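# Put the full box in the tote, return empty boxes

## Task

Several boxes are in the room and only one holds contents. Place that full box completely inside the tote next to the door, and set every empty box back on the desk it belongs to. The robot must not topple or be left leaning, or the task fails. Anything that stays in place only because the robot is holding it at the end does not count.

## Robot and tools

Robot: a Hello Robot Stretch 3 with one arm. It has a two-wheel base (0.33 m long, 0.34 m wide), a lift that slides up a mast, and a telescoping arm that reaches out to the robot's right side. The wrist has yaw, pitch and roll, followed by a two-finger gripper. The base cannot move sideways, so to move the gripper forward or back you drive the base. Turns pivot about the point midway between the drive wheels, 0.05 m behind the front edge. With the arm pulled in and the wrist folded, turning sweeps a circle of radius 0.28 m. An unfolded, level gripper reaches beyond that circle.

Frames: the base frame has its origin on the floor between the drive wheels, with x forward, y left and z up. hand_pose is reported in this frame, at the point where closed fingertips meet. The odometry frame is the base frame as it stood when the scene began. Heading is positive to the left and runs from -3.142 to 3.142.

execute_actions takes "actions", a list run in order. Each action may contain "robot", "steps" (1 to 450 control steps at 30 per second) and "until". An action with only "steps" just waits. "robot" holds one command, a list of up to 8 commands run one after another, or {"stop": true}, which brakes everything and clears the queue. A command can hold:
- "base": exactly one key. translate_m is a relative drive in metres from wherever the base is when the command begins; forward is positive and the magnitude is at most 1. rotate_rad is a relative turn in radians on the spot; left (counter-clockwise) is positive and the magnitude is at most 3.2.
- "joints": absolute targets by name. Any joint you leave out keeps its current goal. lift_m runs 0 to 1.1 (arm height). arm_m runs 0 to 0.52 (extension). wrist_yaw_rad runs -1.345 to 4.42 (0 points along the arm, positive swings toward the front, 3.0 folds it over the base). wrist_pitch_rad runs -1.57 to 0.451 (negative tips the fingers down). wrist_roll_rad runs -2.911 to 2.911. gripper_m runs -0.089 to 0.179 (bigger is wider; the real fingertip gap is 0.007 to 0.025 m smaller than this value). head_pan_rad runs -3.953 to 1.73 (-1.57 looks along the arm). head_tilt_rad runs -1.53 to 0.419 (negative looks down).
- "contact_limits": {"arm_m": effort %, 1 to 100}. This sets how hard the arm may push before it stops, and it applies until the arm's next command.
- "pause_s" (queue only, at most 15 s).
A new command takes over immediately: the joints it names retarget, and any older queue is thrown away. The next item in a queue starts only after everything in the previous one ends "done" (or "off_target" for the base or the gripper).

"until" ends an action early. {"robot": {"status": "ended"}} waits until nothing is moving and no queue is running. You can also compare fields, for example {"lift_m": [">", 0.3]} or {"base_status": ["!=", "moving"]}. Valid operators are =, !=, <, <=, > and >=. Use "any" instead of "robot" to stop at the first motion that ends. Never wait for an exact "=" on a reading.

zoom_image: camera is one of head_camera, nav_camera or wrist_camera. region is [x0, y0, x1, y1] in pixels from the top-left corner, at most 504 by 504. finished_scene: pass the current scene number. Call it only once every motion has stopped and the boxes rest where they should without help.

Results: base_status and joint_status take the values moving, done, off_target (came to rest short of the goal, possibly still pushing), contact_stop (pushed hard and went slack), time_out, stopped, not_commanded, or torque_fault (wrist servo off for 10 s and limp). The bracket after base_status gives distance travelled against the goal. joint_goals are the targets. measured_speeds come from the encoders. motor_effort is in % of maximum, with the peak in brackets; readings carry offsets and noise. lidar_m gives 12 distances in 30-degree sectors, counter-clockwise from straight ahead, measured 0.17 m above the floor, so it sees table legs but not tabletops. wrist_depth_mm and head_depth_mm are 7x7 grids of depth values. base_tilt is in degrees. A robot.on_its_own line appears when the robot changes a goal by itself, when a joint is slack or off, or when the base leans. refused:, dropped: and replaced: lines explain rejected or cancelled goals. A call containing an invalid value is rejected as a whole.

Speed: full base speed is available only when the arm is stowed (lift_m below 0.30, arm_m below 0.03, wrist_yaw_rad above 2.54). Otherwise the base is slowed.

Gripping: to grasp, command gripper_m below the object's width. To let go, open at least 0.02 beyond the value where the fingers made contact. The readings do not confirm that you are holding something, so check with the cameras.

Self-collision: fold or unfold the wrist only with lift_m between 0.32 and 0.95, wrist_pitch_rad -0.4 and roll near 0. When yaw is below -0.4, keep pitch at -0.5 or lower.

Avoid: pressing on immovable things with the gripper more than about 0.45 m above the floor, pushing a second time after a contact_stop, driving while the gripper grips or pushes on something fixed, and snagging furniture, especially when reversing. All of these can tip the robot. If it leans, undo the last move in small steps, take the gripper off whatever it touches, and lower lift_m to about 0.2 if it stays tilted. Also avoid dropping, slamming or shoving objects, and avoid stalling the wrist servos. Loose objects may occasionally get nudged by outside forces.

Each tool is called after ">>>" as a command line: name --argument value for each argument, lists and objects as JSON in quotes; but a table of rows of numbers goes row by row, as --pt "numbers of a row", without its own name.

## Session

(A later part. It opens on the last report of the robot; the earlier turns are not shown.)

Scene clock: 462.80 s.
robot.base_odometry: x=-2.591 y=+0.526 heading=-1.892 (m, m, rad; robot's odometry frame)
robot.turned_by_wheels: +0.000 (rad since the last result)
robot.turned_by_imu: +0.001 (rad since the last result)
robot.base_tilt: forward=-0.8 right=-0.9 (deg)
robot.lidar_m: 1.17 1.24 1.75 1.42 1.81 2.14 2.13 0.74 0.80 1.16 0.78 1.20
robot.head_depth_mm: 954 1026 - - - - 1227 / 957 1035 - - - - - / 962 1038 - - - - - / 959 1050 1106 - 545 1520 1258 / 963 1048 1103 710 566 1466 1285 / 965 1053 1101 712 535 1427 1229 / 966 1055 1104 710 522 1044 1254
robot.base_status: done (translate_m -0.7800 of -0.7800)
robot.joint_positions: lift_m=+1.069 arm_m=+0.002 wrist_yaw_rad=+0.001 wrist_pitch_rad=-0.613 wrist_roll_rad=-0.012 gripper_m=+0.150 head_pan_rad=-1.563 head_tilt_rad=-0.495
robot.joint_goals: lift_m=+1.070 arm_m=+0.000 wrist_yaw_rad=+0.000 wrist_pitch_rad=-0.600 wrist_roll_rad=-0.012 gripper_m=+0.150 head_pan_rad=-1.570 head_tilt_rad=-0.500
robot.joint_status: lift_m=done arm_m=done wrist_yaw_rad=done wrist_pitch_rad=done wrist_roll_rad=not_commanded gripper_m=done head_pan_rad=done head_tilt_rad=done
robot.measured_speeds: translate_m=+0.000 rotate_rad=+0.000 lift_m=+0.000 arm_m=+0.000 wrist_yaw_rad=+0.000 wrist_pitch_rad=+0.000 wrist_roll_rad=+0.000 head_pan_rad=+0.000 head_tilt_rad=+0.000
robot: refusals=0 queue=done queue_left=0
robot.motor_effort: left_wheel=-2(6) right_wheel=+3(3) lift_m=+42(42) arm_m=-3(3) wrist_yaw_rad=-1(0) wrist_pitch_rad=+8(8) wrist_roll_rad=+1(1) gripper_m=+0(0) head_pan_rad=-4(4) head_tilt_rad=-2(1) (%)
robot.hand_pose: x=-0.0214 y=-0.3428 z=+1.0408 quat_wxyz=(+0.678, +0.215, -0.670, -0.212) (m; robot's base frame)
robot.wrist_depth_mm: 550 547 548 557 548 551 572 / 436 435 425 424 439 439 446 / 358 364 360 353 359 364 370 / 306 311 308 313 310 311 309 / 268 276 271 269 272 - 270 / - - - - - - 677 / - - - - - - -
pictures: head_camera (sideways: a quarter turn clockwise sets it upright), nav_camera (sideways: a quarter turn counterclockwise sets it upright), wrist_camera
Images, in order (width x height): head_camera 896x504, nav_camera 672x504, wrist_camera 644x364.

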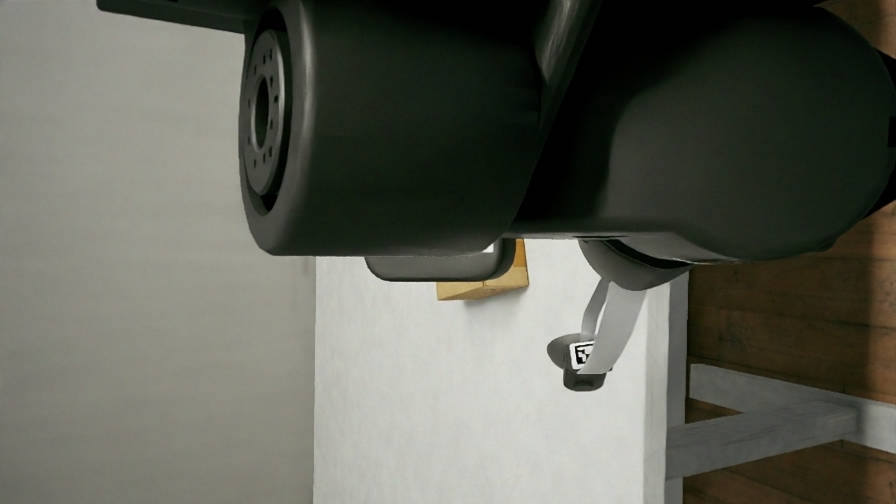

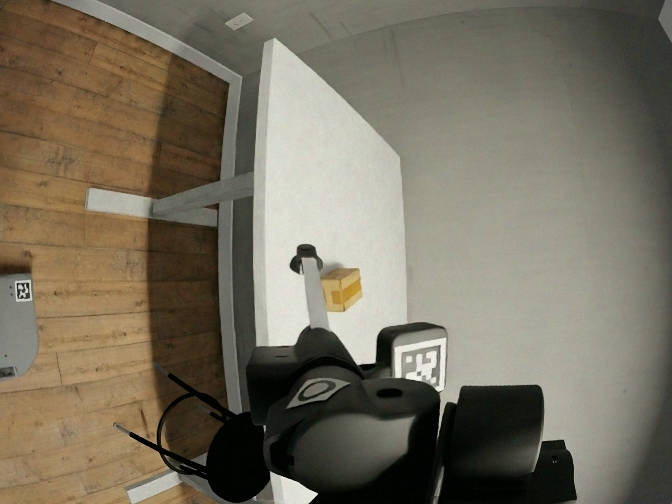

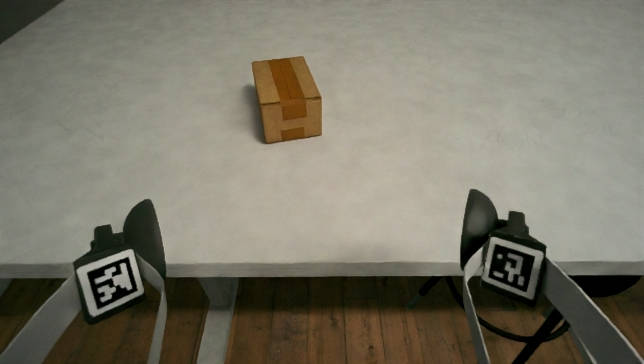

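>>> execute_actions --actions '[]'

Scene clock: 479.07 s.
robot.base_odometry: x=-2.591 y=+0.526 heading=-1.892 (m, m, rad; robot's odometry frame)
robot.turned_by_wheels: +0.000 (rad since the last result)
robot.turned_by_imu: +0.000 (rad since the last result)
robot.base_tilt: forward=-0.8 right=-0.9 (deg)
robot.lidar_m: 1.17 1.24 1.75 1.42 1.81 2.13 2.14 0.74 0.80 1.16 0.78 1.20
robot.head_depth_mm: 955 1026 - - - - 1230 / 958 1035 - - - - - / 961 1038 - - - - - / 961 1052 1110 - 545 1514 1260 / 964 1052 1106 711 567 1461 1287 / 965 1056 1103 711 534 1427 1229 / 969 1058 1103 711 523 1041 1255
robot.base_status: done (translate_m -0.7800 of -0.7800)
robot.joint_positions: lift_m=+1.069 arm_m=+0.002 wrist_yaw_rad=+0.001 wrist_pitch_rad=-0.613 wrist_roll_rad=-0.012 gripper_m=+0.150 head_pan_rad=-1.563 head_tilt_rad=-0.495
robot.joint_goals: lift_m=+1.070 arm_m=+0.000 wrist_yaw_rad=+0.000 wrist_pitch_rad=-0.600 wrist_roll_rad=-0.012 gripper_m=+0.150 head_pan_rad=-1.570 head_tilt_rad=-0.500
robot.joint_status: lift_m=done arm_m=done wrist_yaw_rad=done wrist_pitch_rad=done wrist_roll_rad=not_commanded gripper_m=done head_pan_rad=done head_tilt_rad=done
robot.measured_speeds: translate_m=+0.000 rotate_rad=+0.000 lift_m=+0.000 arm_m=+0.000 wrist_yaw_rad=+0.000 wrist_pitch_rad=+0.000 wrist_roll_rad=+0.000 head_pan_rad=+0.000 head_tilt_rad=+0.000
robot: refusals=0 queue=done queue_left=0
robot.motor_effort: left_wheel=-2(3) right_wheel=+3(2) lift_m=+43(42) arm_m=-3(3) wrist_yaw_rad=+0(0) wrist_pitch_rad=+8(7) wrist_roll_rad=+1(1) gripper_m=+0(1) head_pan_rad=-4(4) head_tilt_rad=-2(1) (%)
robot.hand_pose: x=-0.0214 y=-0.3428 z=+1.0408 quat_wxyz=(+0.678, +0.215, -0.670, -0.212) (m; robot's base frame)
robot.wrist_depth_mm: 569 562 558 551 557 558 555 / 432 436 419 416 440 440 443 / 361 364 362 348 367 364 362 / 307 308 308 311 310 309 312 / 269 278 270 271 272 - 273 / - - - - - - 685 / - - - - - - -
pictures: head_camera (sideways: a quarter turn clockwise sets it upright), nav_camera (sideways: a quarter turn counterclockwise sets it upright), wrist_camera
Images, in order (width x height): head_camera 896x504, nav_camera 672x504, wrist_camera 644x364.

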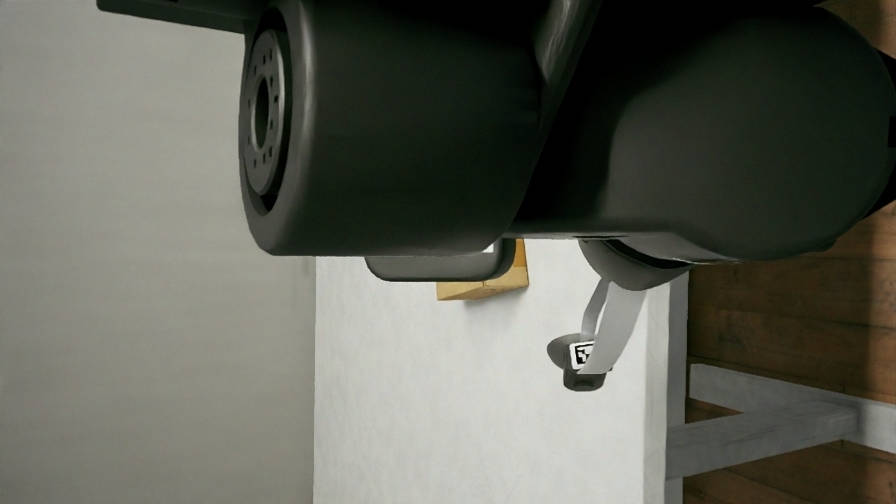

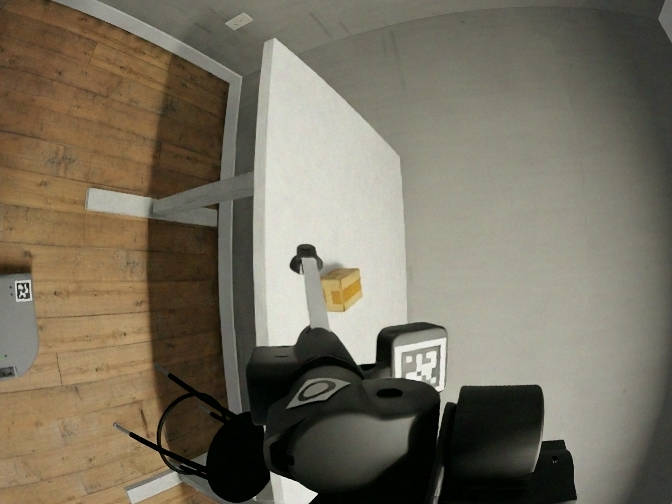

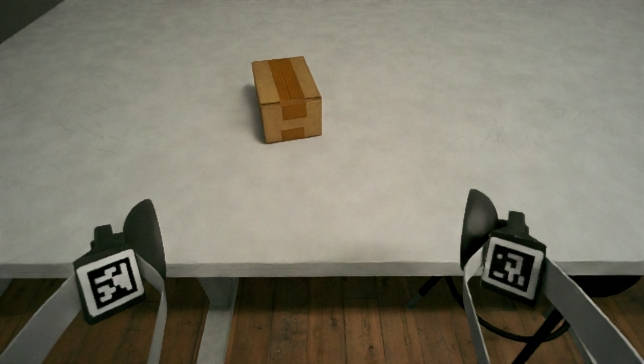

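>>> execute_actions --actions '[{"robot": {"base": {"translate_m": 0.025}, "joints": {"arm_m": 0.15}}, "steps": 300, "until": {"robot": {"status": "ended"}}}]'

Scene clock: 484.67 s.
robot.base_odometry: x=-2.599 y=+0.503 heading=-1.892 (m, m, rad; robot's odometry frame)
robot.turned_by_wheels: +0.000 (rad since the last result)
robot.turned_by_imu: +0.001 (rad since the last result)
robot.base_tilt: forward=-0.8 right=-0.9 (deg)
robot.lidar_m: 1.15 1.21 1.71 1.42 1.88 2.16 2.16 0.76 0.81 1.16 0.77 1.18
robot.head_depth_mm: 945 - - 663 526 1469 1259 / 944 - - 648 525 1471 1290 / 958 - - - 525 1479 1284 / 963 1029 1027 645 525 1475 1288 / 965 1051 1104 750 525 1473 1287 / 967 1054 1106 711 524 1392 1197 / 967 1062 1102 710 523 1427 1285
robot.base_status: done (translate_m +0.0250 of +0.0250)
robot.joint_positions: lift_m=+1.069 arm_m=+0.150 wrist_yaw_rad=+0.000 wrist_pitch_rad=-0.613 wrist_roll_rad=-0.012 gripper_m=+0.150 head_pan_rad=-1.563 head_tilt_rad=-0.495
robot.joint_goals: lift_m=+1.070 arm_m=+0.150 wrist_yaw_rad=+0.000 wrist_pitch_rad=-0.600 wrist_roll_rad=-0.012 gripper_m=+0.150 head_pan_rad=-1.570 head_tilt_rad=-0.500
robot.joint_status: lift_m=done arm_m=done wrist_yaw_rad=done wrist_pitch_rad=done wrist_roll_rad=not_commanded gripper_m=done head_pan_rad=done head_tilt_rad=done
robot.measured_speeds: translate_m=+0.000 rotate_rad=+0.000 lift_m=+0.000 arm_m=+0.000 wrist_yaw_rad=+0.000 wrist_pitch_rad=+0.000 wrist_roll_rad=+0.000 head_pan_rad=+0.000 head_tilt_rad=+0.000
robot: refusals=0 queue=done queue_left=0
robot.motor_effort: left_wheel=-3(5) right_wheel=+3(5) lift_m=+42(42) arm_m=+2(2) wrist_yaw_rad=+1(0) wrist_pitch_rad=+8(8) wrist_roll_rad=+1(1) gripper_m=+1(0) head_pan_rad=-3(3) head_tilt_rad=-1(3) (%)
robot.hand_pose: x=-0.0215 y=-0.4904 z=+1.0408 quat_wxyz=(+0.678, +0.215, -0.670, -0.212) (m; robot's base frame)
robot.wrist_depth_mm: 555 553 549 552 544 550 552 / 427 431 439 433 435 435 439 / 363 362 359 358 362 362 363 / 308 310 306 239 312 311 311 / 268 275 271 221 272 - 271 / 242 233 240 239 239 233 240 / 210 214 214 214 216 215 216
pictures: head_camera (sideways: a quarter turn clockwise sets it upright), nav_camera (sideways: a quarter turn counterclockwise sets it upright), wrist_camera
Images, in order (width x height): head_camera 896x504, nav_camera 672x504, wrist_camera 644x364.

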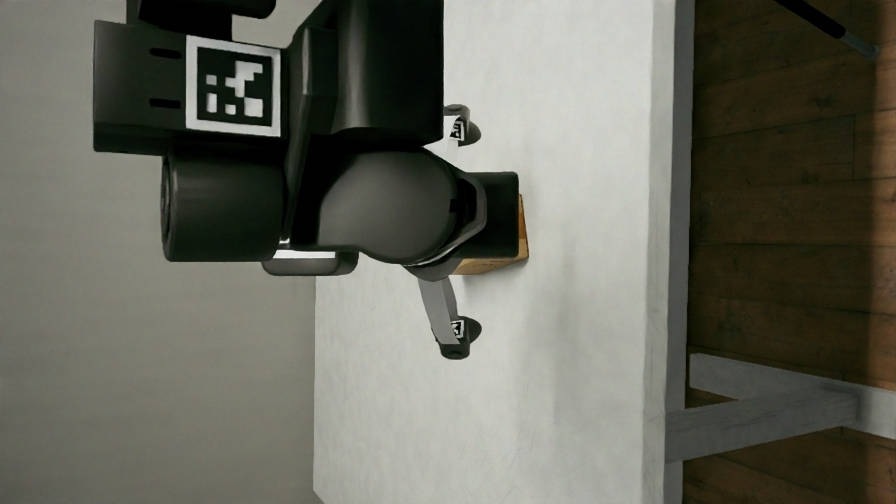

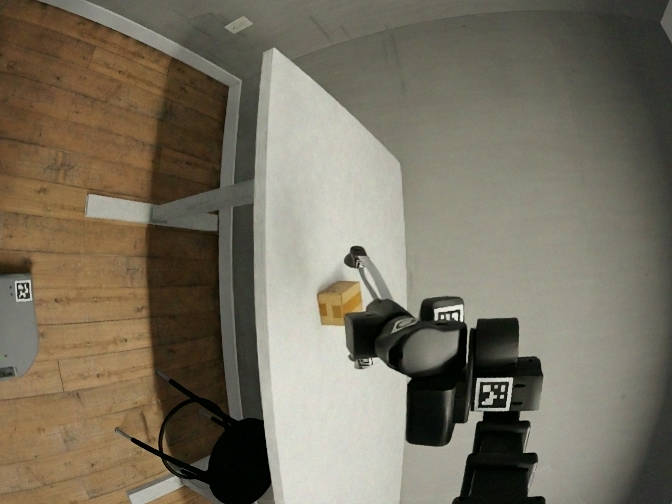

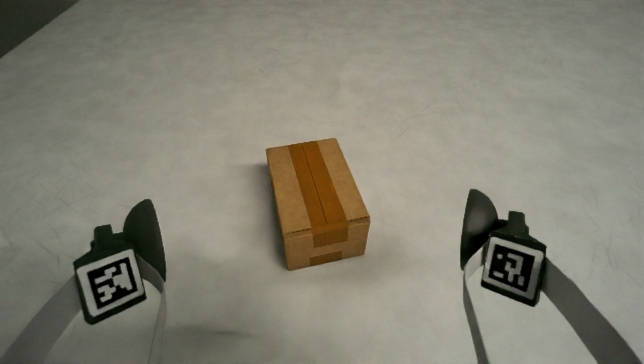

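>>> execute_actions --actions '[{"robot": {"joints": {"lift_m": 1.03, "arm_m": 0.2}}, "steps": 300, "until": {"robot": {"status": "ended"}}}]'

Scene clock: 491.03 s.
robot.base_odometry: x=-2.599 y=+0.503 heading=-1.892 (m, m, rad; robot's odometry frame)
robot.turned_by_wheels: +0.000 (rad since the last result)
robot.turned_by_imu: +0.001 (rad since the last result)
robot.base_tilt: forward=-0.8 right=-0.8 (deg)
robot.lidar_m: 1.15 1.21 1.71 1.42 1.88 2.16 2.16 0.76 0.81 1.16 0.77 1.18
robot.head_depth_mm: 954 1025 958 680 527 1469 1260 / 958 1013 - 648 525 1465 1287 / 961 1035 - - 526 1475 1288 / 962 1050 1109 714 525 1474 1285 / 969 1048 1108 748 524 1467 1290 / 967 1054 1099 712 524 1387 1199 / 968 1060 1103 709 524 1428 1283
robot.base_status: done (translate_m +0.0250 of +0.0250)
robot.joint_positions: lift_m=+1.031 arm_m=+0.200 wrist_yaw_rad=+0.000 wrist_pitch_rad=-0.614 wrist_roll_rad=-0.012 gripper_m=+0.150 head_pan_rad=-1.563 head_tilt_rad=-0.495
robot.joint_goals: lift_m=+1.030 arm_m=+0.200 wrist_yaw_rad=+0.000 wrist_pitch_rad=-0.600 wrist_roll_rad=-0.012 gripper_m=+0.150 head_pan_rad=-1.570 head_tilt_rad=-0.500
robot.joint_status: lift_m=done arm_m=done wrist_yaw_rad=done wrist_pitch_rad=done wrist_roll_rad=not_commanded gripper_m=done head_pan_rad=done head_tilt_rad=done
robot.measured_speeds: translate_m=+0.000 rotate_rad=+0.000 lift_m=+0.000 arm_m=+0.000 wrist_yaw_rad=+0.000 wrist_pitch_rad=+0.000 wrist_roll_rad=+0.000 head_pan_rad=+0.000 head_tilt_rad=+0.000
robot: refusals=0 queue=done queue_left=0
robot.motor_effort: left_wheel=-3(2) right_wheel=+3(2) lift_m=+12(42) arm_m=+2(3) wrist_yaw_rad=-1(1) wrist_pitch_rad=+8(8) wrist_roll_rad=+1(1) gripper_m=+0(0) head_pan_rad=-3(4) head_tilt_rad=-1(1) (%)
robot.hand_pose: x=-0.0215 y=-0.5403 z=+1.0022 quat_wxyz=(+0.678, +0.215, -0.670, -0.212) (m; robot's base frame)
robot.wrist_depth_mm: 441 453 453 455 460 454 458 / 359 358 363 357 360 363 366 / 299 295 296 298 302 298 301 / 255 254 246 188 256 258 258 / 224 227 220 164 223 - 225 / 202 196 199 160 194 192 202 / 173 178 178 179 179 178 179
pictures: head_camera (sideways: a quarter turn clockwise sets it upright), nav_camera (sideways: a quarter turn counterclockwise sets it upright), wrist_camera
Images, in order (width x height): head_camera 896x504, nav_camera 672x504, wrist_camera 644x364.

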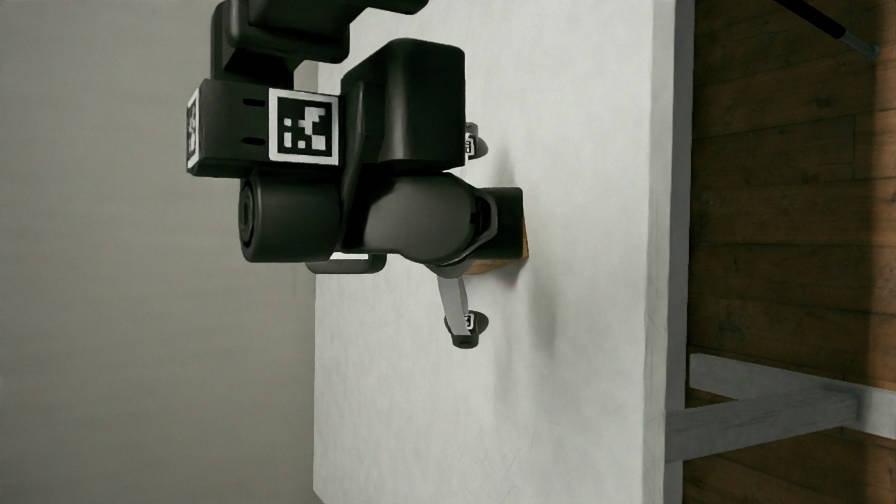

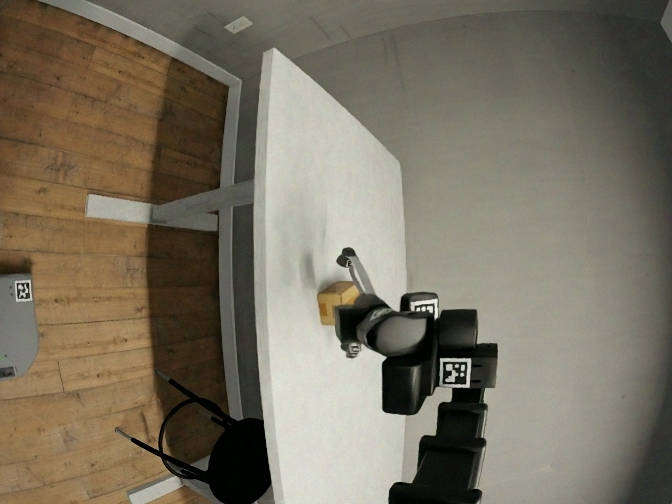

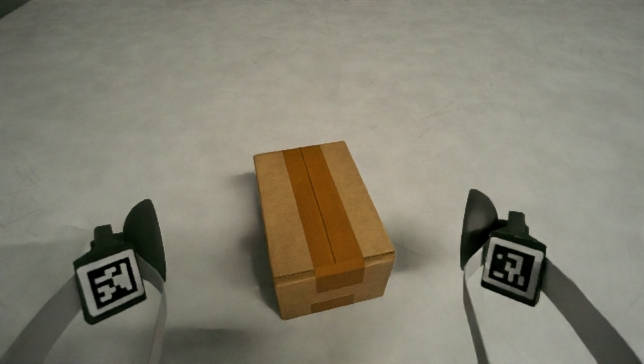

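>>> execute_actions --actions '[{"robot": {"joints": {"lift_m": 1.008}}, "steps": 300, "until": {"robot": {"status": "ended"}}}]'

Scene clock: 498.03 s.
robot.base_odometry: x=-2.599 y=+0.503 heading=-1.892 (m, m, rad; robot's odometry frame)
robot.turned_by_wheels: +0.000 (rad since the last result)
robot.turned_by_imu: +0.001 (rad since the last result)
robot.base_tilt: forward=-0.8 right=-0.9 (deg)
robot.lidar_m: 1.15 1.21 1.71 1.42 1.88 2.16 2.16 0.76 0.81 1.16 0.77 1.18
robot.head_depth_mm: 953 1039 - 663 525 1475 1260 / 956 1043 - - 526 1473 1285 / 960 1046 - - 525 1469 1289 / 963 1048 1107 714 506 1473 1292 / 963 1053 1105 749 525 1470 1290 / 966 1055 1100 710 524 1389 1197 / 972 1057 1097 709 524 1436 1287
robot.base_status: done (translate_m +0.0250 of +0.0250)
robot.joint_positions: lift_m=+1.009 arm_m=+0.200 wrist_yaw_rad=+0.000 wrist_pitch_rad=-0.614 wrist_roll_rad=-0.012 gripper_m=+0.150 head_pan_rad=-1.563 head_tilt_rad=-0.495
robot.joint_goals: lift_m=+1.008 arm_m=+0.200 wrist_yaw_rad=+0.000 wrist_pitch_rad=-0.600 wrist_roll_rad=-0.012 gripper_m=+0.150 head_pan_rad=-1.570 head_tilt_rad=-0.500
robot.joint_status: lift_m=done arm_m=done wrist_yaw_rad=done wrist_pitch_rad=done wrist_roll_rad=not_commanded gripper_m=done head_pan_rad=done head_tilt_rad=done
robot.measured_speeds: translate_m=+0.000 rotate_rad=+0.000 lift_m=+0.000 arm_m=+0.000 wrist_yaw_rad=+0.000 wrist_pitch_rad=+0.000 wrist_roll_rad=+0.000 head_pan_rad=+0.000 head_tilt_rad=+0.000
robot: refusals=0 queue=done queue_left=0
robot.motor_effort: left_wheel=-2(2) right_wheel=+2(3) lift_m=+12(11) arm_m=+2(2) wrist_yaw_rad=+0(1) wrist_pitch_rad=+8(8) wrist_roll_rad=+1(1) gripper_m=+0(1) head_pan_rad=-4(4) head_tilt_rad=-4(2) (%)
robot.hand_pose: x=-0.0215 y=-0.5403 z=+0.9802 quat_wxyz=(+0.678, +0.215, -0.670, -0.212) (m; robot's base frame)
robot.wrist_depth_mm: 399 401 399 402 403 399 404 / 317 319 318 319 319 322 320 / 263 264 266 185 267 263 268 / 225 225 220 158 227 227 225 / 197 202 197 141 193 - 199 / 179 173 175 159 172 170 177 / 154 157 157 157 158 158 157
pictures: head_camera (sideways: a quarter turn clockwise sets it upright), nav_camera (sideways: a quarter turn counterclockwise sets it upright), wrist_camera
Images, in order (width x height): head_camera 896x504, nav_camera 672x504, wrist_camera 644x364.

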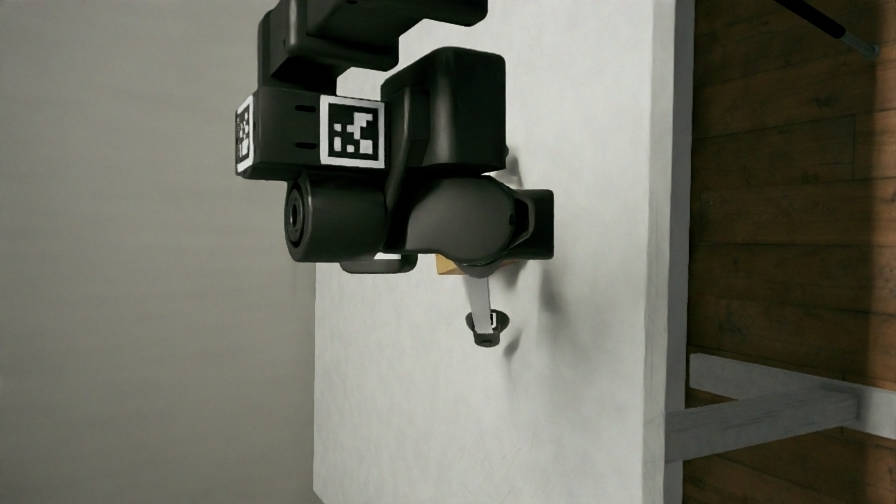

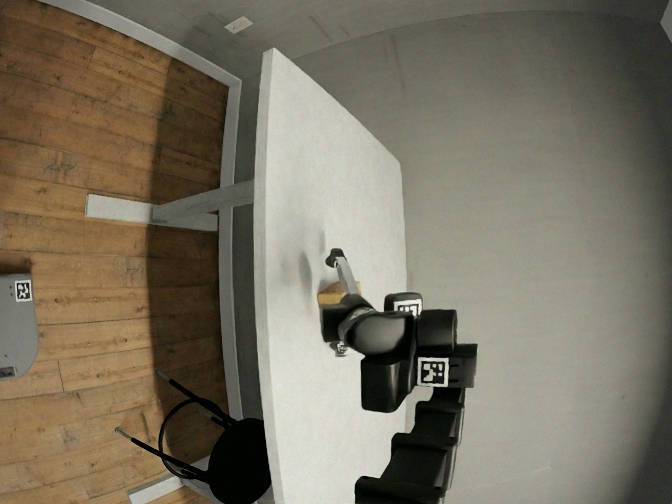

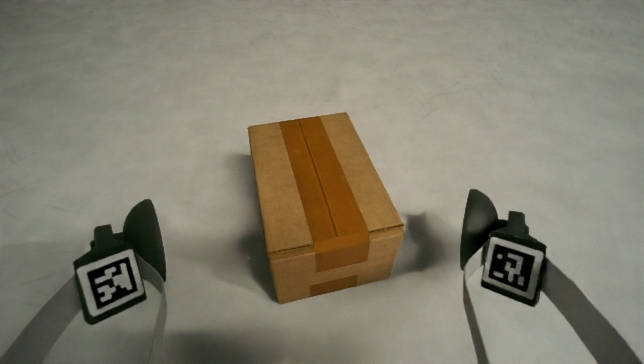

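>>> execute_actions --actions '[{"robot": [{"joints": {"arm_m": 0.22}}, {"joints": {"gripper_m": 0.0}}, {"joints": {"lift_m": 1.08}}], "steps": 450, "until": {"robot": {"status": "ended"}}}, {"steps": 15}]'

Scene clock: 505.67 s.
robot.base_odometry: x=-2.599 y=+0.503 heading=-1.892 (m, m, rad; robot's odometry frame)
robot.turned_by_wheels: +0.000 (rad since the last result)
robot.turned_by_imu: +0.001 (rad since the last result)
robot.base_tilt: forward=-0.9 right=-0.9 (deg)
robot.lidar_m: 1.14 1.21 1.71 1.42 1.89 2.16 2.16 0.76 0.81 1.16 0.77 1.18
robot.head_depth_mm: 941 1067 1027 715 525 1468 1254 / 933 - 926 713 527 1472 1291 / 948 - - 677 525 1471 1293 / 965 1042 - 617 525 1473 1290 / 965 1053 1106 712 523 1465 1291 / 966 1057 1103 711 524 1390 1197 / 970 1061 1103 709 524 1437 1287
robot.base_status: done (translate_m +0.0250 of +0.0250)
robot.joint_positions: lift_m=+1.079 arm_m=+0.220 wrist_yaw_rad=+0.000 wrist_pitch_rad=-0.616 wrist_roll_rad=-0.012 gripper_m=+0.009 head_pan_rad=-1.563 head_tilt_rad=-0.495
robot.joint_goals: lift_m=+1.080 arm_m=+0.220 wrist_yaw_rad=+0.000 wrist_pitch_rad=-0.600 wrist_roll_rad=-0.012 gripper_m=+0.009 head_pan_rad=-1.570 head_tilt_rad=-0.500
robot.joint_status: lift_m=done arm_m=done wrist_yaw_rad=done wrist_pitch_rad=done wrist_roll_rad=not_commanded gripper_m=done head_pan_rad=done head_tilt_rad=done
robot.measured_speeds: translate_m=+0.000 rotate_rad=+0.000 lift_m=+0.000 arm_m=+0.000 wrist_yaw_rad=+0.000 wrist_pitch_rad=+0.000 wrist_roll_rad=+0.000 head_pan_rad=+0.000 head_tilt_rad=+0.000
robot: refusals=0 queue=done queue_left=0
robot.on_its_own: gripper_m is held at +0.009, not at your +0.000, by its stall guard, which is still easing
robot.motor_effort: left_wheel=-2(2) right_wheel=+2(3) lift_m=+42(43) arm_m=+2(1) wrist_yaw_rad=-1(0) wrist_pitch_rad=+9(9) wrist_roll_rad=+1(1) gripper_m=-12(99) head_pan_rad=-5(3) head_tilt_rad=-2(2) (%)
robot.hand_pose: x=-0.0215 y=-0.5600 z=+1.0502 quat_wxyz=(+0.678, +0.216, -0.669, -0.213) (m; robot's base frame)
robot.wrist_depth_mm: 643 562 562 567 573 573 580 / 444 447 453 457 458 455 457 / 377 377 369 374 376 381 377 / 322 321 304 159 316 322 324 / 281 281 138 139 286 283 284 / 248 247 127 128 237 248 248 / 224 221 219 221 223 225 224
pictures: head_camera (sideways: a quarter turn clockwise sets it upright), nav_camera (sideways: a quarter turn counterclockwise sets it upright), wrist_camera
Images, in order (width x height): head_camera 896x504, nav_camera 672x504, wrist_camera 644x364.

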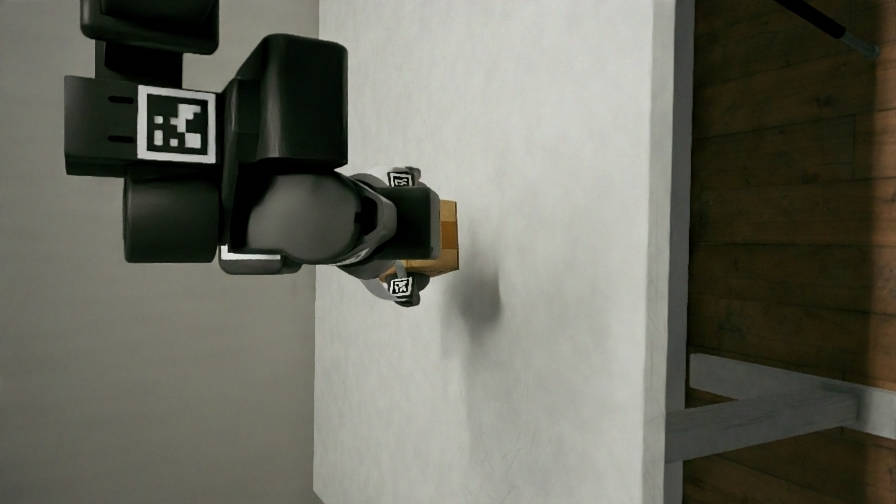

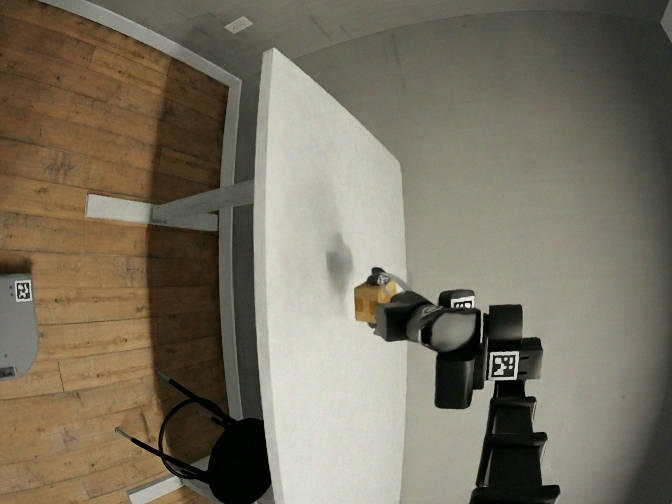

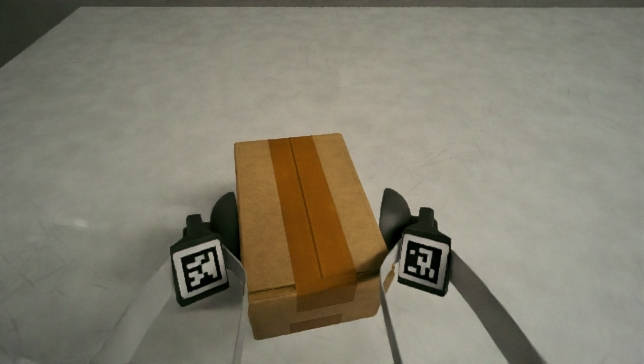

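>>> execute_actions --actions '[{"robot": [{"joints": {"lift_m": 1.009}}, {"joints": {"gripper_m": 0.15}}, {"joints": {"lift_m": 1.07}}, {"joints": {"arm_m": 0.0}}], "steps": 450, "until": {"robot": {"status": "ended"}}}]'

Scene clock: 515.47 s.
robot.base_odometry: x=-2.599 y=+0.503 heading=-1.892 (m, m, rad; robot's odometry frame)
robot.turned_by_wheels: +0.000 (rad since the last result)
robot.turned_by_imu: +0.002 (rad since the last result)
robot.base_tilt: forward=-0.8 right=-0.9 (deg)
robot.lidar_m: 1.15 1.21 1.72 1.42 1.88 2.16 2.16 0.76 0.81 1.16 0.77 1.17
robot.head_depth_mm: 952 1028 - - - - 1230 / 957 1035 - - - - - / 961 1037 - - - - - / 962 1050 1107 - 546 1519 1263 / 965 1054 1107 712 568 1463 1289 / 965 1057 1100 711 534 1388 1199 / 970 1058 1106 710 524 1432 1287
robot.base_status: done (translate_m +0.0250 of +0.0250)
robot.joint_positions: lift_m=+1.069 arm_m=+0.002 wrist_yaw_rad=+0.000 wrist_pitch_rad=-0.613 wrist_roll_rad=-0.012 gripper_m=+0.150 head_pan_rad=-1.563 head_tilt_rad=-0.495
robot.joint_goals: lift_m=+1.070 arm_m=+0.000 wrist_yaw_rad=+0.000 wrist_pitch_rad=-0.600 wrist_roll_rad=-0.012 gripper_m=+0.150 head_pan_rad=-1.570 head_tilt_rad=-0.500
robot.joint_status: lift_m=done arm_m=done wrist_yaw_rad=done wrist_pitch_rad=done wrist_roll_rad=not_commanded gripper_m=done head_pan_rad=done head_tilt_rad=done
robot.measured_speeds: translate_m=+0.000 rotate_rad=+0.000 lift_m=+0.000 arm_m=+0.000 wrist_yaw_rad=+0.000 wrist_pitch_rad=+0.000 wrist_roll_rad=+0.000 head_pan_rad=+0.000 head_tilt_rad=+0.000
robot: refusals=0 queue=done queue_left=0
robot.motor_effort: left_wheel=-3(3) right_wheel=+2(3) lift_m=+42(45) arm_m=-3(0) wrist_yaw_rad=+1(1) wrist_pitch_rad=+8(9) wrist_roll_rad=+1(1) gripper_m=+0(83) head_pan_rad=-3(4) head_tilt_rad=-2(1) (%)
robot.hand_pose: x=-0.0215 y=-0.3428 z=+1.0407 quat_wxyz=(+0.678, +0.215, -0.670, -0.212) (m; robot's base frame)
robot.wrist_depth_mm: 577 544 554 560 568 554 548 / 437 436 437 356 439 437 436 / 359 358 359 340 364 366 362 / 309 308 305 308 311 312 309 / 270 280 270 270 272 - 274 / - - - - - - 668 / - - - - - - -
pictures: head_camera (sideways: a quarter turn clockwise sets it upright), nav_camera (sideways: a quarter turn counterclockwise sets it upright), wrist_camera
Images, in order (width x height): head_camera 896x504, nav_camera 672x504, wrist_camera 644x364.

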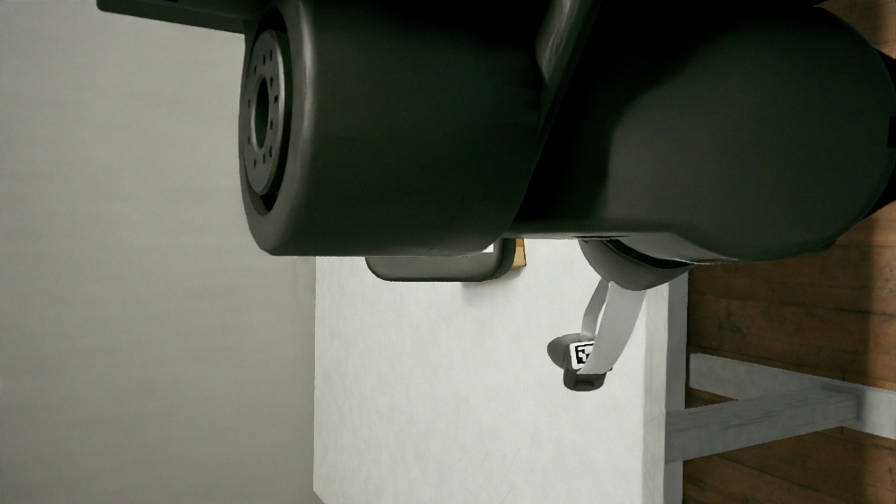

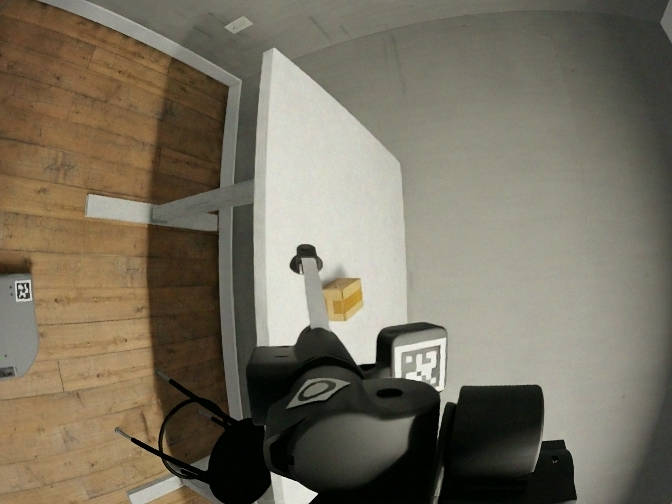

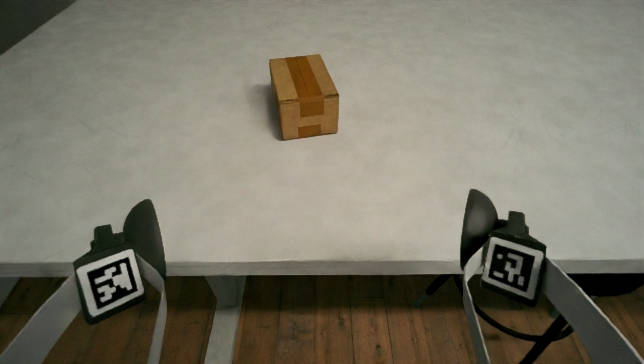

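>>> execute_actions --actions '[{"robot": {"joints": {"head_pan_rad": -2.4, "head_tilt_rad": -0.7}}, "steps": 200, "until": {"robot": {"status": "ended"}}}]'

Scene clock: 518.70 s.
robot.base_odometry: x=-2.599 y=+0.503 heading=-1.892 (m, m, rad; robot's odometry frame)
robot.turned_by_wheels: +0.000 (rad since the last result)
robot.turned_by_imu: +0.001 (rad since the last result)
robot.base_tilt: forward=-0.9 right=-0.9 (deg)
robot.lidar_m: 1.15 1.21 1.71 1.42 1.87 2.17 2.16 0.76 0.81 1.16 0.77 1.18
robot.head_depth_mm: - - - 1908 1617 1357 1172 / - - - 1936 1609 1359 1172 / - - - 1874 1608 1357 1171 / - - 626 1127 1536 1356 1166 / - - 650 - 1566 1353 1167 / - - 677 - 1486 1351 1162 / - - - - - 1354 1173
robot.base_status: done (translate_m +0.0250 of +0.0250)
robot.joint_positions: lift_m=+1.069 arm_m=+0.002 wrist_yaw_rad=+0.000 wrist_pitch_rad=-0.613 wrist_roll_rad=-0.012 gripper_m=+0.150 head_pan_rad=-2.393 head_tilt_rad=-0.691
robot.joint_goals: lift_m=+1.070 arm_m=+0.000 wrist_yaw_rad=+0.000 wrist_pitch_rad=-0.600 wrist_roll_rad=-0.012 gripper_m=+0.150 head_pan_rad=-2.400 head_tilt_rad=-0.700
robot.joint_status: lift_m=done arm_m=done wrist_yaw_rad=done wrist_pitch_rad=done wrist_roll_rad=not_commanded gripper_m=done head_pan_rad=done head_tilt_rad=done
robot.measured_speeds: translate_m=+0.000 rotate_rad=+0.000 lift_m=+0.000 arm_m=+0.000 wrist_yaw_rad=+0.000 wrist_pitch_rad=+0.000 wrist_roll_rad=+0.000 head_pan_rad=+0.000 head_tilt_rad=+0.000
robot: refusals=0 queue=done queue_left=0
robot.motor_effort: left_wheel=-3(2) right_wheel=+3(2) lift_m=+42(42) arm_m=-3(3) wrist_yaw_rad=+0(1) wrist_pitch_rad=+8(8) wrist_roll_rad=+1(1) gripper_m=+0(1) head_pan_rad=-3(41) head_tilt_rad=-3(18) (%)
robot.hand_pose: x=-0.0215 y=-0.3428 z=+1.0407 quat_wxyz=(+0.678, +0.215, -0.670, -0.212) (m; robot's base frame)
robot.wrist_depth_mm: 574 545 548 549 554 553 553 / 432 428 431 357 436 431 440 / 362 363 361 341 364 363 359 / 309 310 307 311 307 312 312 / 269 275 268 270 269 - 272 / - - - - - - 660 / - - - - - - -
pictures: head_camera (sideways: a quarter turn clockwise sets it upright), nav_camera (sideways: a quarter turn counterclockwise sets it upright), wrist_camera
Images, in order (width x height): head_camera 896x504, nav_camera 672x504, wrist_camera 644x364.

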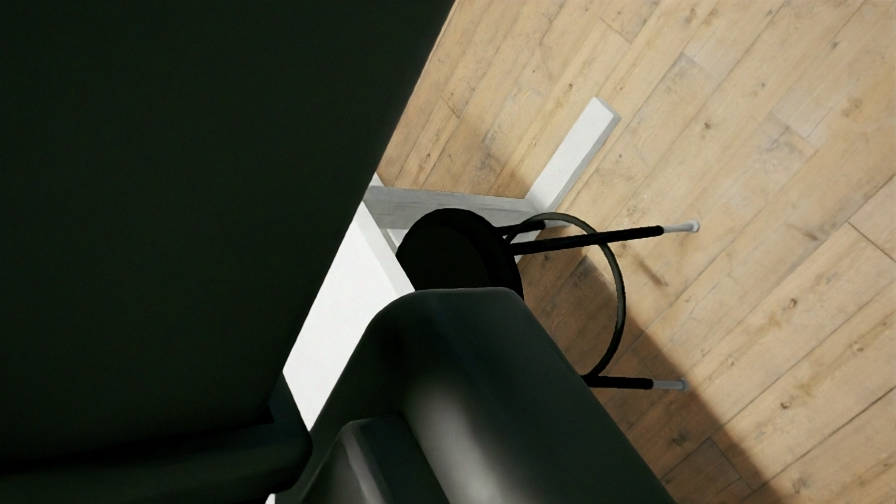

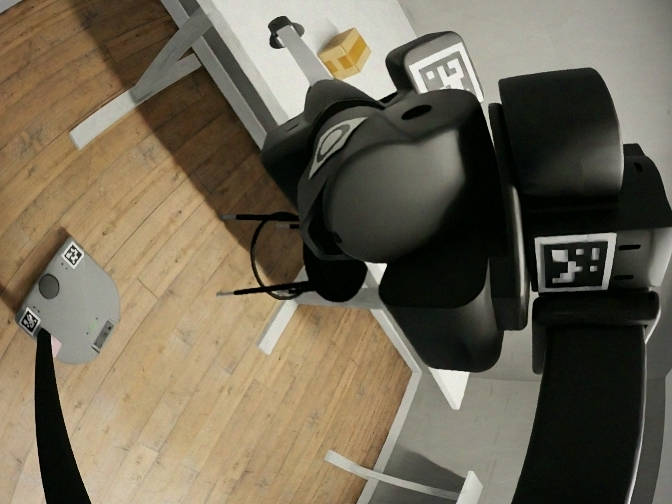

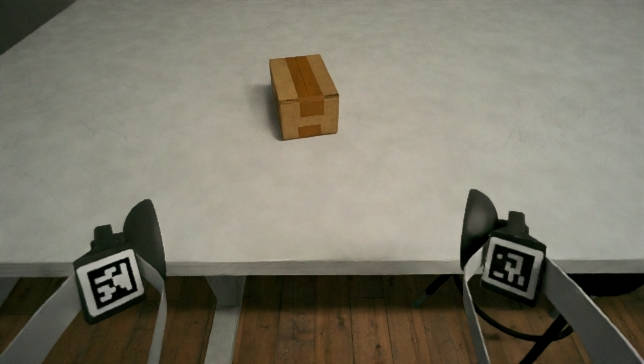

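>>> execute_actions --actions '[{"robot": {"joints": {"head_pan_rad": -2.6, "head_tilt_rad": -0.25}}, "steps": 200, "until": {"robot": {"status": "ended"}}}]'

Scene clock: 523.70 s.
robot.base_odometry: x=-2.599 y=+0.503 heading=-1.892 (m, m, rad; robot's odometry frame)
robot.turned_by_wheels: +0.000 (rad since the last result)
robot.turned_by_imu: +0.001 (rad since the last result)
robot.base_tilt: forward=-0.8 right=-0.8 (deg)
robot.lidar_m: 1.15 1.21 1.71 1.42 1.87 2.16 2.16 0.76 0.81 1.16 0.77 1.17
robot.head_depth_mm: 2291 2392 2482 - - - - / 2434 2552 2643 - - - - / 2236 2365 2515 - - - - / 1889 1988 2094 - - - 1380 / 1631 1711 1790 - - - 1262 / 1439 1501 1559 - - - 915 / 1289 1329 1367 - - - 917
robot.base_status: done (translate_m +0.0250 of +0.0250)
robot.joint_positions: lift_m=+1.069 arm_m=+0.002 wrist_yaw_rad=+0.000 wrist_pitch_rad=-0.613 wrist_roll_rad=-0.012 gripper_m=+0.150 head_pan_rad=-2.593 head_tilt_rad=-0.261
robot.joint_goals: lift_m=+1.070 arm_m=+0.000 wrist_yaw_rad=+0.000 wrist_pitch_rad=-0.600 wrist_roll_rad=-0.012 gripper_m=+0.150 head_pan_rad=-2.600 head_tilt_rad=-0.250
robot.joint_status: lift_m=done arm_m=done wrist_yaw_rad=done wrist_pitch_rad=done wrist_roll_rad=not_commanded gripper_m=done head_pan_rad=done head_tilt_rad=done
robot.measured_speeds: translate_m=+0.000 rotate_rad=+0.000 lift_m=+0.000 arm_m=+0.000 wrist_yaw_rad=+0.000 wrist_pitch_rad=+0.000 wrist_roll_rad=+0.000 head_pan_rad=+0.000 head_tilt_rad=+0.000
robot: refusals=0 queue=done queue_left=0
robot.motor_effort: left_wheel=-1(3) right_wheel=+3(2) lift_m=+42(42) arm_m=-3(3) wrist_yaw_rad=-1(1) wrist_pitch_rad=+8(8) wrist_roll_rad=+1(1) gripper_m=+1(1) head_pan_rad=-4(21) head_tilt_rad=+5(27) (%)
robot.hand_pose: x=-0.0215 y=-0.3428 z=+1.0407 quat_wxyz=(+0.678, +0.215, -0.670, -0.212) (m; robot's base frame)
robot.wrist_depth_mm: 579 551 551 546 553 552 564 / 437 431 437 355 443 439 439 / 358 360 362 338 362 365 364 / 307 307 308 311 310 310 312 / 270 276 267 267 270 - 270 / - - - - - - 675 / - - - - - - -
pictures: head_camera (sideways: a quarter turn clockwise sets it upright), nav_camera (sideways: a quarter turn counterclockwise sets it upright), wrist_camera
Images, in order (width x height): head_camera 896x504, nav_camera 672x504, wrist_camera 644x364.

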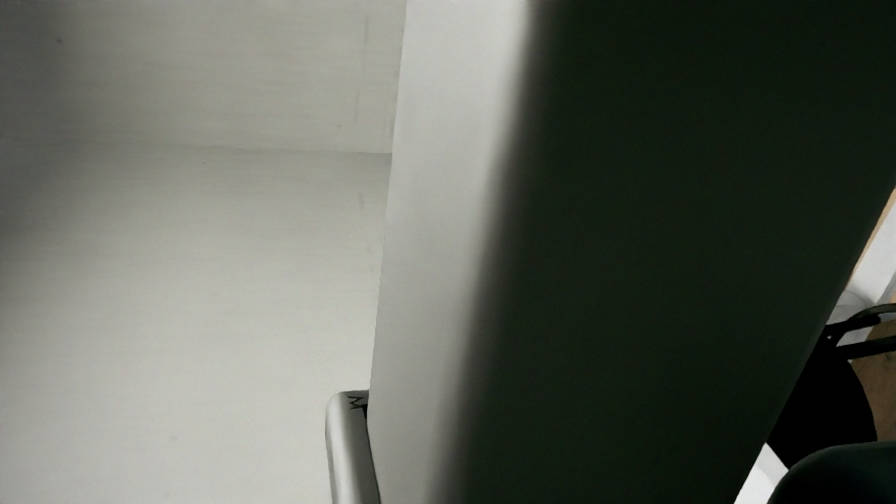

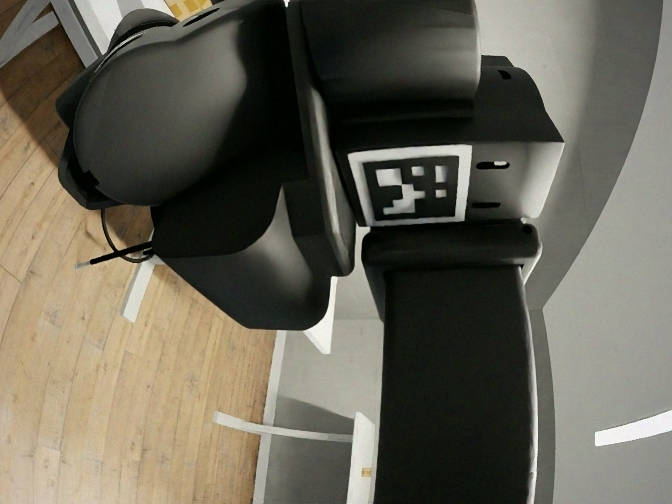

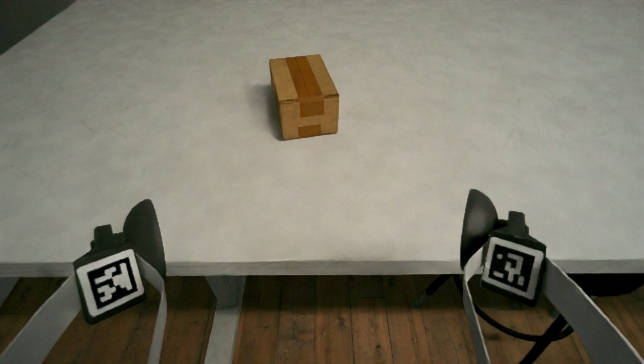

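>>> execute_actions --actions '[{"robot": {"joints": {"head_pan_rad": -1.57, "head_tilt_rad": -0.5, "arm_m": 0.1, "wrist_yaw_rad": -0.9}}, "steps": 200, "until": {"robot": {"status": "ended"}}}]'

Scene clock: 529.27 s.
robot.base_odometry: x=-2.599 y=+0.503 heading=-1.892 (m, m, rad; robot's odometry frame)
robot.turned_by_wheels: +0.000 (rad since the last result)
robot.turned_by_imu: +0.001 (rad since the last result)
robot.base_tilt: forward=-0.8 right=-0.9 (deg)
robot.lidar_m: 1.15 1.21 1.71 1.42 1.87 2.16 2.16 0.76 0.81 1.16 0.77 1.18
robot.head_depth_mm: 944 - - - 498 1479 1257 / 946 - - - 481 1471 1287 / 961 1017 - - - 1473 1294 / 961 1024 - - 507 1477 1287 / 964 1049 1109 751 515 1477 1296 / 963 1055 1107 712 525 1133 1196 / 967 1054 1104 710 524 1057 1283
robot.base_status: done (translate_m +0.0250 of +0.0250)
robot.joint_positions: lift_m=+1.069 arm_m=+0.100 wrist_yaw_rad=-0.898 wrist_pitch_rad=-0.613 wrist_roll_rad=-0.012 gripper_m=+0.150 head_pan_rad=-1.577 head_tilt_rad=-0.494
robot.joint_goals: lift_m=+1.070 arm_m=+0.100 wrist_yaw_rad=-0.900 wrist_pitch_rad=-0.600 wrist_roll_rad=-0.012 gripper_m=+0.150 head_pan_rad=-1.570 head_tilt_rad=-0.500
robot.joint_status: lift_m=done arm_m=done wrist_yaw_rad=done wrist_pitch_rad=done wrist_roll_rad=not_commanded gripper_m=done head_pan_rad=done head_tilt_rad=done
robot.measured_speeds: translate_m=+0.000 rotate_rad=+0.000 lift_m=+0.000 arm_m=+0.000 wrist_yaw_rad=+0.000 wrist_pitch_rad=+0.000 wrist_roll_rad=+0.000 head_pan_rad=+0.000 head_tilt_rad=+0.000
robot: refusals=0 queue=done queue_left=0
robot.motor_effort: left_wheel=-3(2) right_wheel=+2(2) lift_m=+42(42) arm_m=+2(4) wrist_yaw_rad=-1(0) wrist_pitch_rad=+8(8) wrist_roll_rad=+1(1) gripper_m=+0(1) head_pan_rad=+3(47) head_tilt_rad=-2(19) (%)
robot.hand_pose: x=-0.1746 y=-0.3664 z=+1.0407 quat_wxyz=(+0.519, -0.097, -0.697, -0.486) (m; robot's base frame)
robot.wrist_depth_mm: 545 537 547 554 520 558 - / 430 440 435 445 438 - - / 360 359 358 363 379 - - / 309 309 310 306 341 - - / 267 275 269 273 - - - / 245 235 237 250 - - - / 209 212 216 - - - -
pictures: head_camera (sideways: a quarter turn clockwise sets it upright), nav_camera (sideways: a quarter turn counterclockwise sets it upright), wrist_camera
Images, in order (width x height): head_camera 896x504, nav_camera 672x504, wrist_camera 644x364.

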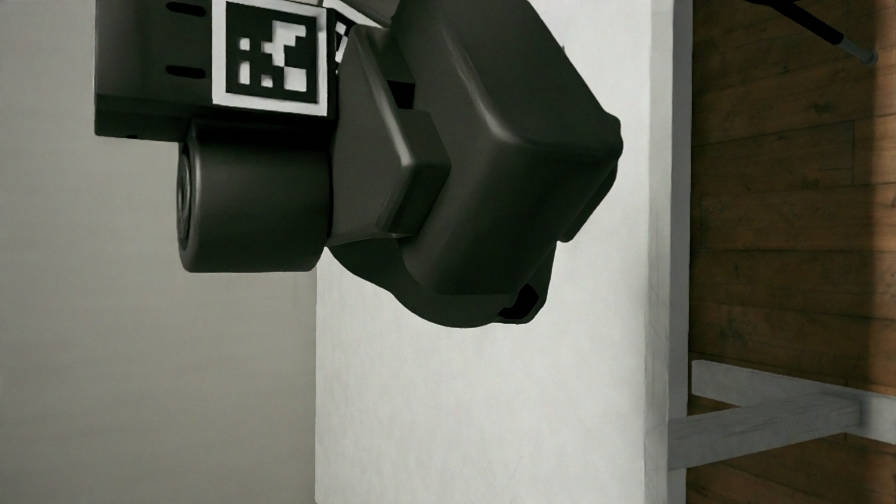

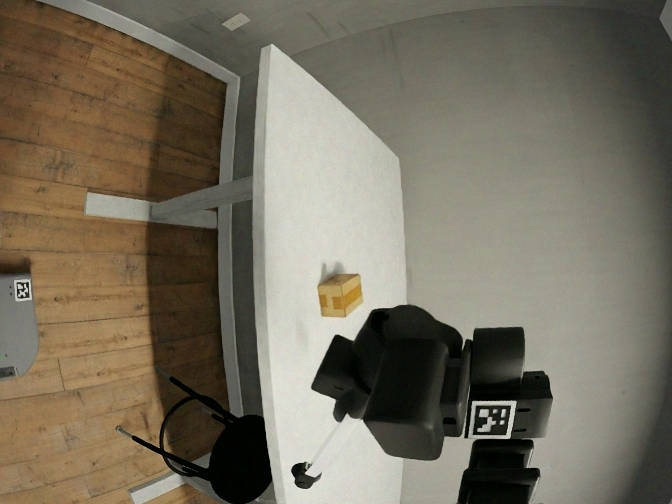

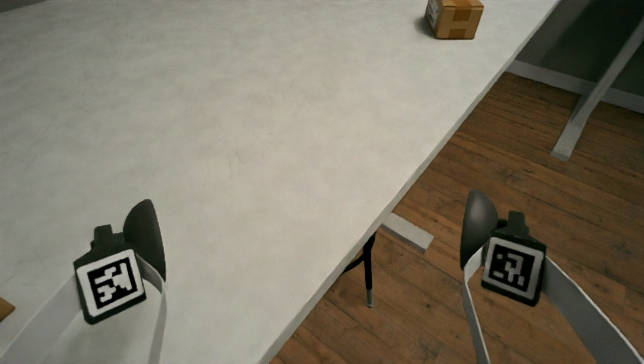

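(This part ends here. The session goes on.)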